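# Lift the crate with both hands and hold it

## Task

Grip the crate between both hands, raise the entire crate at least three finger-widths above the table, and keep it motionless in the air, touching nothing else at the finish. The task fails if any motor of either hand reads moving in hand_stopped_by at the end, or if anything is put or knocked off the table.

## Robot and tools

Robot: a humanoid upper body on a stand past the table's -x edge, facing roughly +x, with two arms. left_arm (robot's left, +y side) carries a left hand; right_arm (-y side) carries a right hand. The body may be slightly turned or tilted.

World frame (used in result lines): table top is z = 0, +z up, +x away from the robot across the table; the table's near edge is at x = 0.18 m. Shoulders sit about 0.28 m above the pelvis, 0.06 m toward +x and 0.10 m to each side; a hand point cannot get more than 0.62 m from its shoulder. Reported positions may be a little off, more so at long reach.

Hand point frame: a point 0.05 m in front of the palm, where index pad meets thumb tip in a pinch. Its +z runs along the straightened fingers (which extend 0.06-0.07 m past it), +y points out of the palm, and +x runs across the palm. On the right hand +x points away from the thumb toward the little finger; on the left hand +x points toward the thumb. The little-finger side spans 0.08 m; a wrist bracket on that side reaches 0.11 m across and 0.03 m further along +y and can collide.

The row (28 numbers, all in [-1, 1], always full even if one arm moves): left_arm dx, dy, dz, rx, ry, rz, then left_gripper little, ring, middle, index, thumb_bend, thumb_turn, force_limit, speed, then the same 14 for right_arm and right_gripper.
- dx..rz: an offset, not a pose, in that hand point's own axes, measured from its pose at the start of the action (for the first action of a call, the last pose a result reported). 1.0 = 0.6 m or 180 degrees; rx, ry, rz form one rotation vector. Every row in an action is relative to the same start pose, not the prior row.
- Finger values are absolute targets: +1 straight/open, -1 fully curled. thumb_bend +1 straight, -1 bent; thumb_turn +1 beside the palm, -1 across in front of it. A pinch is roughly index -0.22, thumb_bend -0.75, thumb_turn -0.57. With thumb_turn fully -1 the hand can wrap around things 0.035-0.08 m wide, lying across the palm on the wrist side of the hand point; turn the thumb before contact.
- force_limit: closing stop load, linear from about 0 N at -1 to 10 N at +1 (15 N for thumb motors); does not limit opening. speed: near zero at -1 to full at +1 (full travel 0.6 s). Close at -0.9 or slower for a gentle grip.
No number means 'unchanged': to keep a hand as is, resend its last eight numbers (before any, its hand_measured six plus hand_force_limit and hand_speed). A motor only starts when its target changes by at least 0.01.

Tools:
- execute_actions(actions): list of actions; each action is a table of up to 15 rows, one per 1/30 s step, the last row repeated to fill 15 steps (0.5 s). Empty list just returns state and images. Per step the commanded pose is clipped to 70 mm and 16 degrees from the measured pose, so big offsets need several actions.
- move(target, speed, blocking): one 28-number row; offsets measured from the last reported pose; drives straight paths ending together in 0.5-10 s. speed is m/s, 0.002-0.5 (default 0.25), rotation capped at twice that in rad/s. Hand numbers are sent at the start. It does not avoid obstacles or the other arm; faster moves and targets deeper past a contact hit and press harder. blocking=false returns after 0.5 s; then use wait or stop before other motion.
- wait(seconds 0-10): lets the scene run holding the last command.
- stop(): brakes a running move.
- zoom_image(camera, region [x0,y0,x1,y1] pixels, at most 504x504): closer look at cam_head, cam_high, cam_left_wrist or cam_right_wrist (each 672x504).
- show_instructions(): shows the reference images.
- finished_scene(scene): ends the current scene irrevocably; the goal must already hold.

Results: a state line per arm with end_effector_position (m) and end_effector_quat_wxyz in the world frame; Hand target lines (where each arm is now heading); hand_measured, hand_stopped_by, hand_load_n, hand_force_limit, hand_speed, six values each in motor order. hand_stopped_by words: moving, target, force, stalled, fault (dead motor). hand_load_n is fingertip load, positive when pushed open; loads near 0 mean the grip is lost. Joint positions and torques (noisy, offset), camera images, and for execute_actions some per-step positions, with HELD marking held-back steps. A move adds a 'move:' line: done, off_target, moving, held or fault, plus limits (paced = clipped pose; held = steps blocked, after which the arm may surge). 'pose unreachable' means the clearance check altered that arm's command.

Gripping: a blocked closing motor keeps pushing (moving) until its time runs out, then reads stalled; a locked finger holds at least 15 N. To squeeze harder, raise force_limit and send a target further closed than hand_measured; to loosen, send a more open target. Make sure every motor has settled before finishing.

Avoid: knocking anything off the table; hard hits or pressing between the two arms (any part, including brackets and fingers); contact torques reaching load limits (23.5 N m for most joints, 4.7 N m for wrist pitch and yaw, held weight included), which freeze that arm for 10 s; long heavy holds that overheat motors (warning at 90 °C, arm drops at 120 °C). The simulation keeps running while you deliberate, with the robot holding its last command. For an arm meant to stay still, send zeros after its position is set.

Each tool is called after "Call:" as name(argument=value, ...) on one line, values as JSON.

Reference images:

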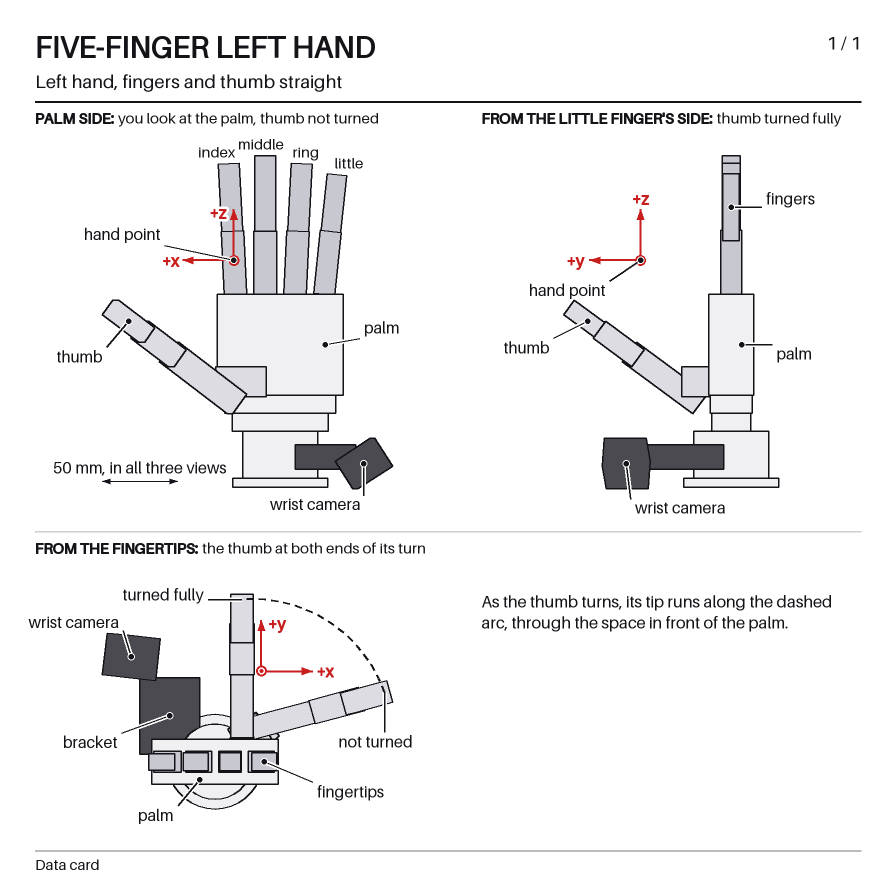

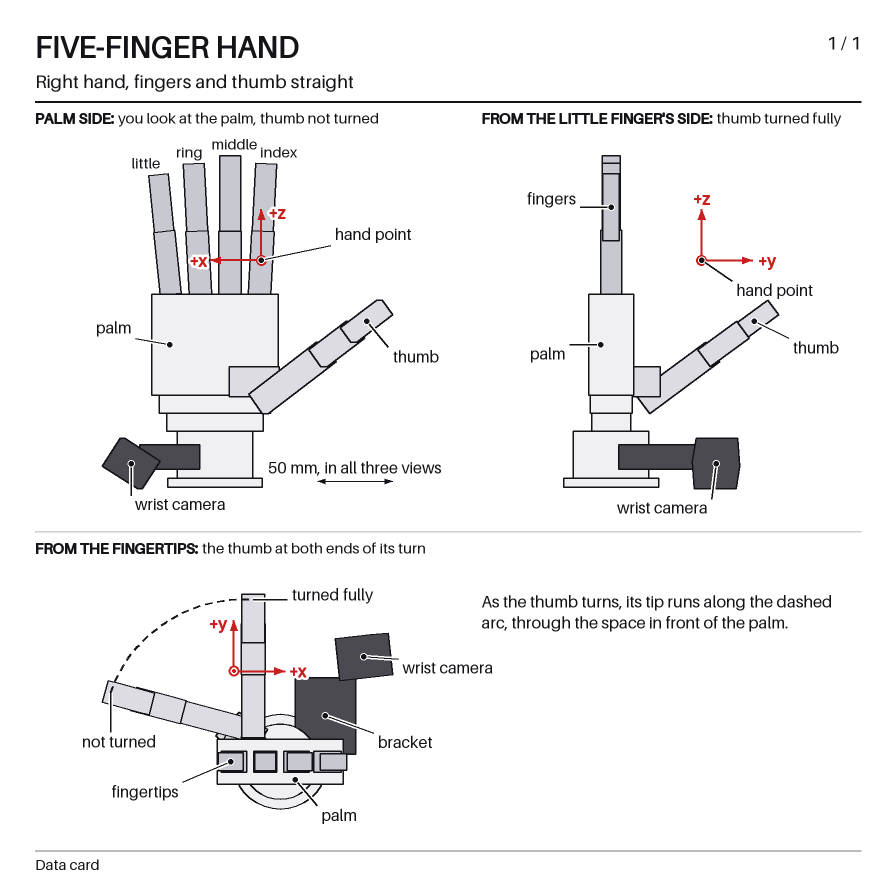

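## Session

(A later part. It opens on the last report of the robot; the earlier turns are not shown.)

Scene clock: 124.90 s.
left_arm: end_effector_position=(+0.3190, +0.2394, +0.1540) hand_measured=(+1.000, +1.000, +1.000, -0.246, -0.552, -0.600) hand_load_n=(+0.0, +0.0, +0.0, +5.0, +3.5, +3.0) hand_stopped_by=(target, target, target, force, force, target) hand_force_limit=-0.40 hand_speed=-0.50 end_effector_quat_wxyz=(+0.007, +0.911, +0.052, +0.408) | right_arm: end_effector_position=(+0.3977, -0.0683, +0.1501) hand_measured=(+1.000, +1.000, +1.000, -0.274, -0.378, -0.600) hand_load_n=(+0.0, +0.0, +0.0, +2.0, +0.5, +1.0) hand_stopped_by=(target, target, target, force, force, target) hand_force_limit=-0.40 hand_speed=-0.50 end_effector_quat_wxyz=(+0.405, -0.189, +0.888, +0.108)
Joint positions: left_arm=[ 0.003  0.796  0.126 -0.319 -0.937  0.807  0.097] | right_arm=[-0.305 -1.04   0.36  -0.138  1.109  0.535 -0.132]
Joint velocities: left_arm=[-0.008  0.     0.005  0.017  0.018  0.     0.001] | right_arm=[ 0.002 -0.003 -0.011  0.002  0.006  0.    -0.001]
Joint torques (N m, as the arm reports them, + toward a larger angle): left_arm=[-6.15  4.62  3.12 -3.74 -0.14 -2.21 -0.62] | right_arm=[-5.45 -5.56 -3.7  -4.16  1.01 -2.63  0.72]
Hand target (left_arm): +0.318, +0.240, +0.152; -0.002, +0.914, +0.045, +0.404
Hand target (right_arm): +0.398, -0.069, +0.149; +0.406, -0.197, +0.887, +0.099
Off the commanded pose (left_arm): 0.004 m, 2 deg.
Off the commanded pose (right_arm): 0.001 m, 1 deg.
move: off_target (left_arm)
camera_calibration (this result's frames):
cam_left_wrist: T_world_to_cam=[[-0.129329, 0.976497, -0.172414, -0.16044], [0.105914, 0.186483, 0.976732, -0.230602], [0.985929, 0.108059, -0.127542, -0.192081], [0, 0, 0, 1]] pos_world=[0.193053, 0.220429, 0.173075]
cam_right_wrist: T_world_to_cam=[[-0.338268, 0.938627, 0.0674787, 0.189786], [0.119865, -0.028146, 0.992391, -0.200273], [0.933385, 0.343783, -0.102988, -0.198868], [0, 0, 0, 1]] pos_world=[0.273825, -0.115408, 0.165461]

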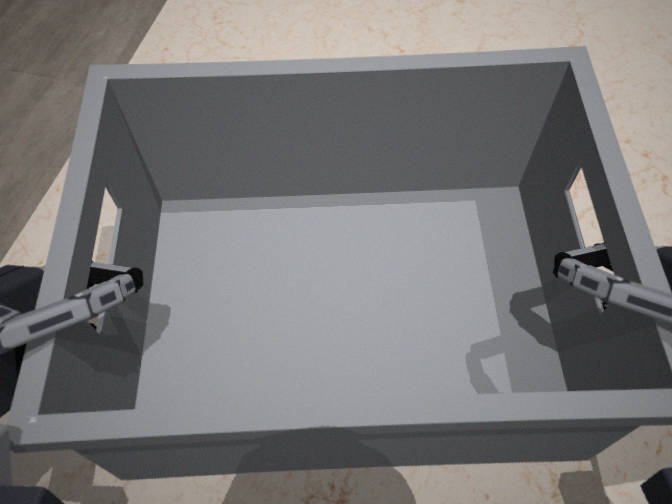

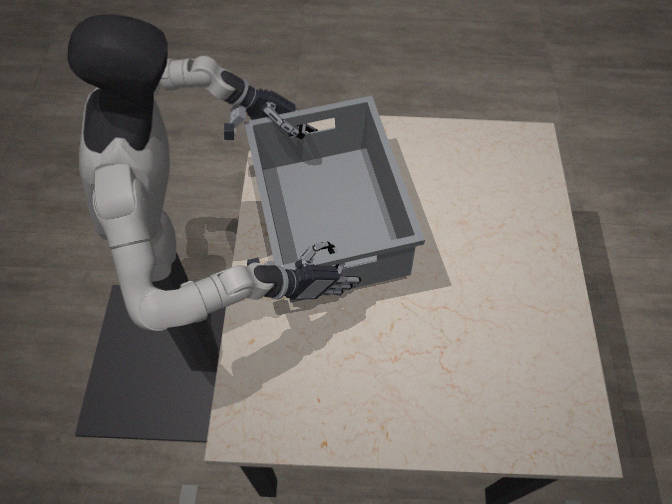

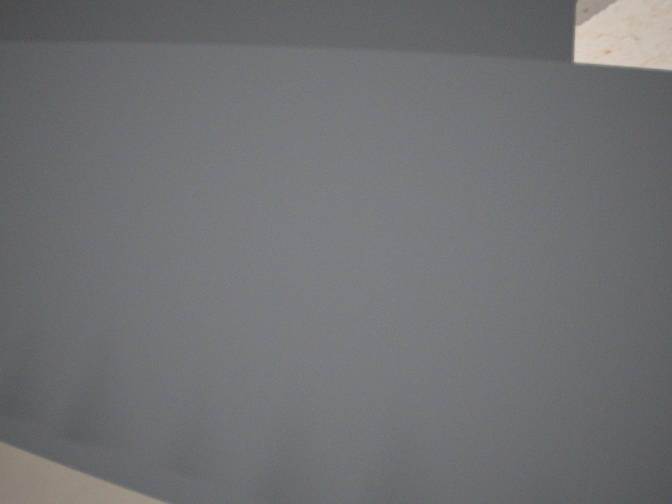

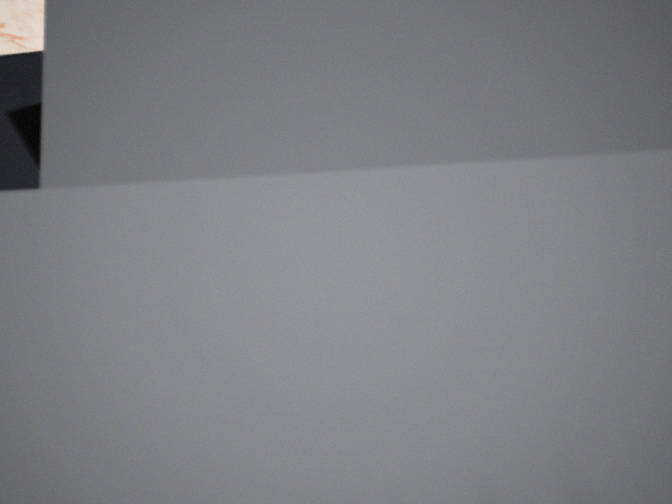

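Call:
move(target=[0.0965,0.0072,-0.0865,0,0,0,1,1,1,-0.3,-0.8,-0.6,-0.4,-0.5,-0.1026,0.0052,-0.0876,0,0,0,1,1,1,-0.3,-0.8,-0.6,-0.4,-0.5], speed=0.07)

Scene clock: 131.07 s.
left_arm: end_effector_position=(+0.3245, +0.2402, +0.2380) hand_measured=(+1.000, +1.000, +1.000, -0.246, -0.552, -0.600) hand_load_n=(+0.0, +0.0, +0.0, +5.0, +3.5, +3.0) hand_stopped_by=(target, target, target, force, force, target) hand_force_limit=-0.40 hand_speed=-0.50 end_effector_quat_wxyz=(+0.022, +0.907, +0.071, +0.415) | right_arm: end_effector_position=(+0.3997, -0.0701, +0.2322) hand_measured=(+1.000, +1.000, +1.000, -0.274, -0.378, -0.600) hand_load_n=(+0.0, +0.0, +0.0, +2.5, +0.5, +1.5) hand_stopped_by=(target, target, target, force, force, target) hand_force_limit=-0.40 hand_speed=-0.50 end_effector_quat_wxyz=(+0.406, -0.177, +0.889, +0.115)
Joint positions: left_arm=[-0.083  0.949  0.409 -0.465 -1.471  1.114  0.396] | right_arm=[-0.35  -1.291  0.169 -0.34   1.522  0.717 -0.291]
Joint velocities: left_arm=[0.005 0.015 0.    0.    0.002 0.    0.015] | right_arm=[-0.003 -0.003  0.006 -0.002  0.005  0.     0.   ]
Joint torques (N m, as the arm reports them, + toward a larger angle): left_arm=[-6.24  5.4   3.65 -2.6  -0.2  -2.11 -0.61] | right_arm=[-5.15 -6.65 -4.42 -2.99  1.02 -2.47  0.77]
Hand target (left_arm): +0.323, +0.240, +0.235; +0.012, +0.910, +0.062, +0.410
Hand target (right_arm): +0.398, -0.070, +0.230; +0.405, -0.187, +0.889, +0.106
Off the commanded pose (left_arm): 0.008 m, 3 deg.
Off the commanded pose (right_arm): 0.003 m, 2 deg.
move: off_target (left_arm)
camera_calibration (this result's frames):
cam_left_wrist: T_world_to_cam=[[-0.146966, 0.965041, -0.21702, -0.126832], [0.0828103, 0.230636, 0.96951, -0.314817], [0.985669, 0.124513, -0.113811, -0.194056], [0, 0, 0, 1]] pos_world=[0.198705, 0.219169, 0.255608]
cam_right_wrist: T_world_to_cam=[[-0.323096, 0.942119, 0.0895629, 0.175668], [0.122817, -0.052096, 0.991061, -0.284538], [0.938363, 0.331208, -0.098876, -0.19556], [0, 0, 0, 1]] pos_world=[0.27521, -0.115552, 0.246925]

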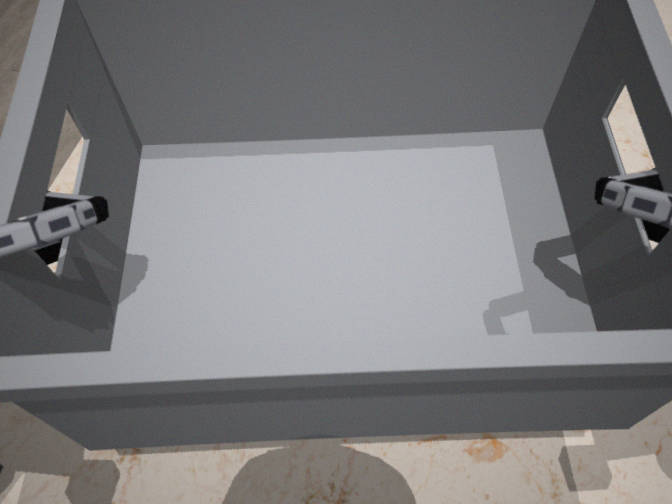

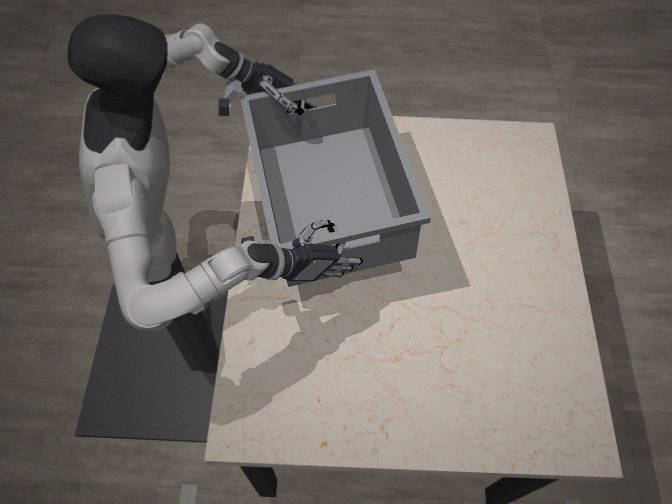

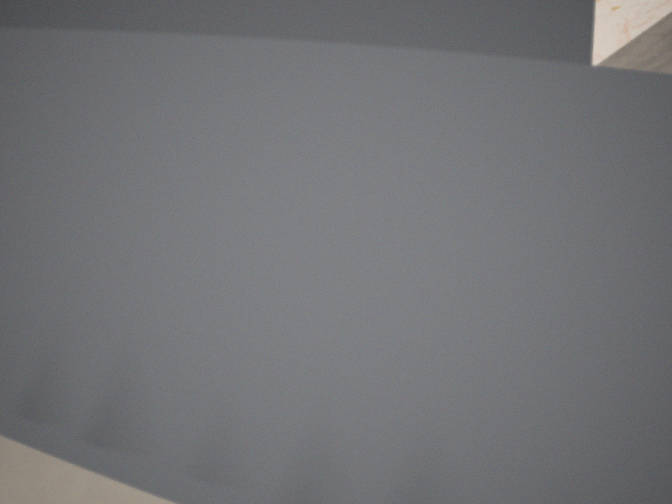

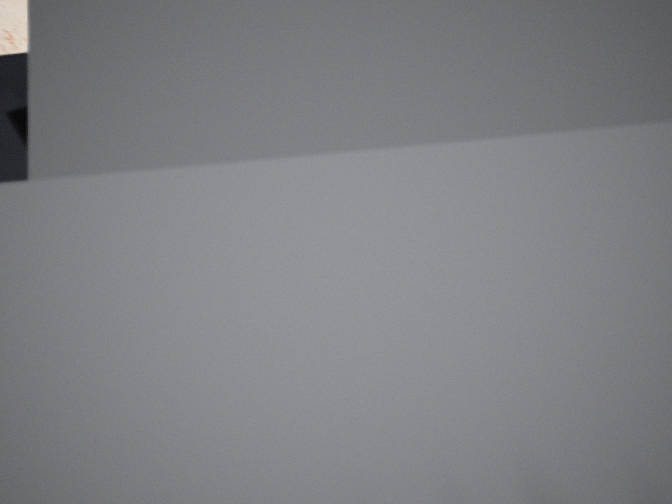

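Call:
zoom_image(camera="cam_high", region=[190,40,450,300])

Call:
wait(seconds=0.5)

Region (190, 40, 450, 300) of cam_high's 672x504 image, scaled by 1.938, with more detail than that image has.

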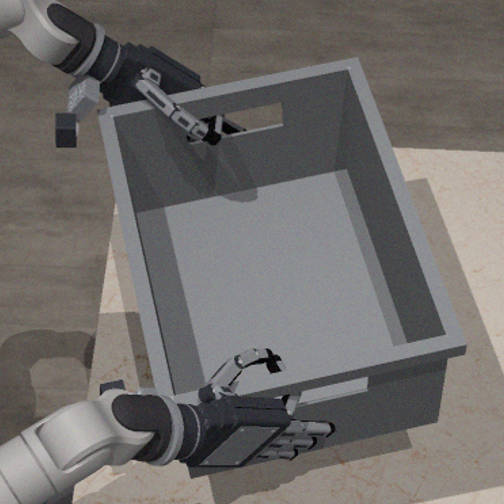

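Scene clock: 133.03 s.
left_arm: end_effector_position=(+0.3245, +0.2402, +0.2381) hand_measured=(+1.000, +1.000, +1.000, -0.246, -0.552, -0.600) hand_load_n=(+0.0, +0.0, +0.0, +5.0, +3.5, +3.0) hand_stopped_by=(target, target, target, force, force, target) hand_force_limit=-0.40 hand_speed=-0.50 end_effector_quat_wxyz=(+0.022, +0.907, +0.071, +0.415) | right_arm: end_effector_position=(+0.3996, -0.0701, +0.2321) hand_measured=(+1.000, +1.000, +1.000, -0.274, -0.378, -0.600) hand_load_n=(+0.0, +0.0, +0.0, +2.0, +0.5, +1.0) hand_stopped_by=(target, target, target, force, force, target) hand_force_limit=-0.40 hand_speed=-0.50 end_effector_quat_wxyz=(+0.406, -0.177, +0.889, +0.115)
Joint positions: left_arm=[-0.083  0.95   0.409 -0.465 -1.472  1.114  0.397] | right_arm=[-0.35  -1.291  0.17  -0.34   1.522  0.717 -0.291]
Joint velocities: left_arm=[ 0.     0.     0.005  0.015 -0.009  0.     0.   ] | right_arm=[-0.003 -0.003  0.006 -0.005 -0.003  0.     0.   ]
Joint torques (N m, as the arm reports them, + toward a larger angle): left_arm=[-6.23  5.35  3.65 -2.59 -0.26 -2.12 -0.63] | right_arm=[-5.67 -6.61 -4.16 -3.08  0.75 -2.5   0.77]
Hand target (left_arm): +0.323, +0.240, +0.235; +0.012, +0.910, +0.062, +0.410
Hand target (right_arm): +0.398, -0.070, +0.230; +0.405, -0.187, +0.889, +0.106
Off the commanded pose (left_arm): 0.008 m, 3 deg.
Off the commanded pose (right_arm): 0.003 m, 2 deg.
wait: 0.50 s; at rest from the start
camera_calibration (this result's frames):
cam_left_wrist: T_world_to_cam=[[-0.147069, 0.965119, -0.2166, -0.126952], [0.0831084, 0.230264, 0.969573, -0.314886], [0.985629, 0.124593, -0.114074, -0.19397], [0, 0, 0, 1]] pos_world=[0.198682, 0.219198, 0.25568]
cam_right_wrist: T_world_to_cam=[[-0.323164, 0.942088, 0.0896399, 0.175649], [0.123377, -0.0519717, 0.990998, -0.284623], [0.938266, 0.331315, -0.0994366, -0.1953], [0, 0, 0, 1]] pos_world=[0.275123, -0.115563, 0.246896]

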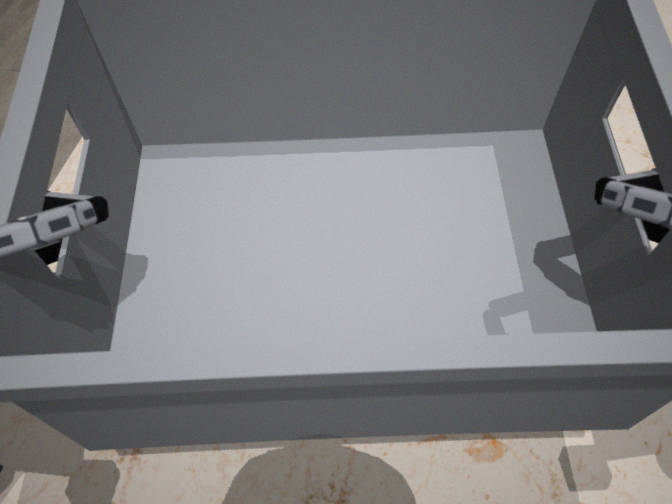

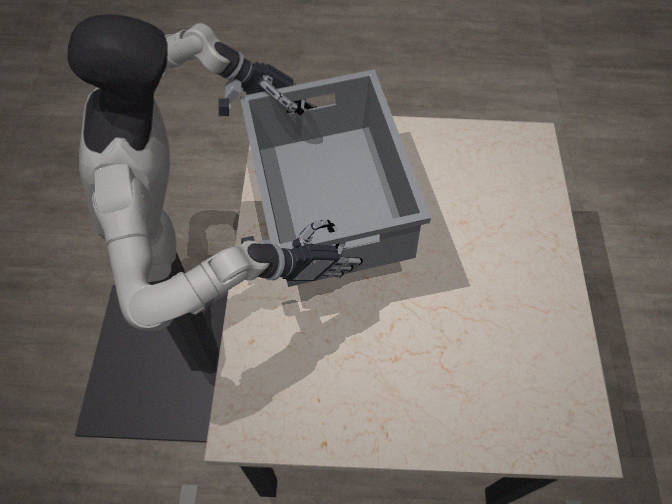

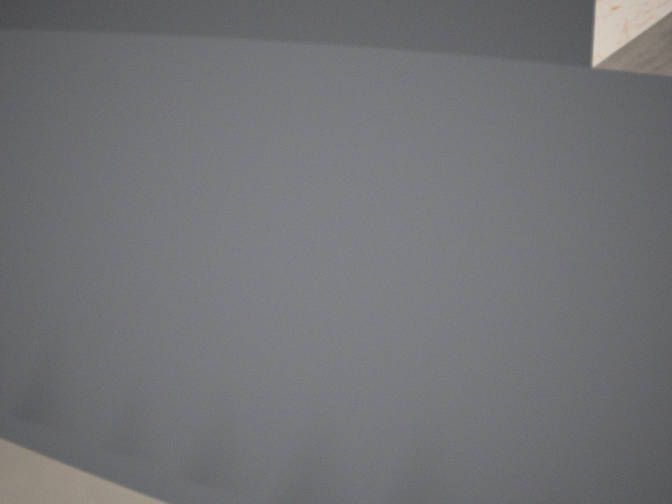

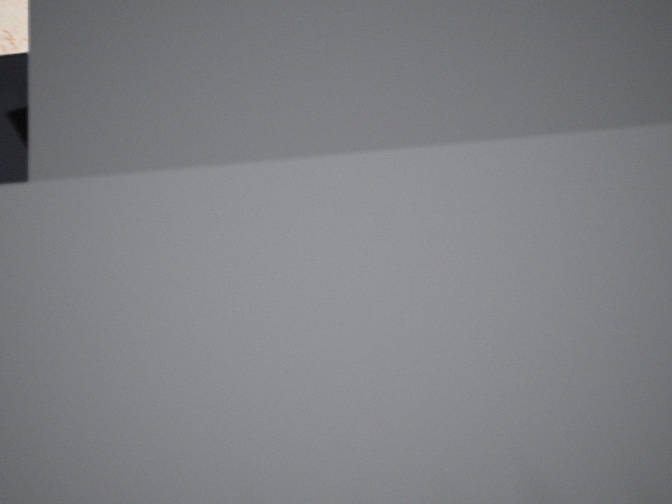

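Call:
finished_scene(scene=1)

The scene is finished: the task was done.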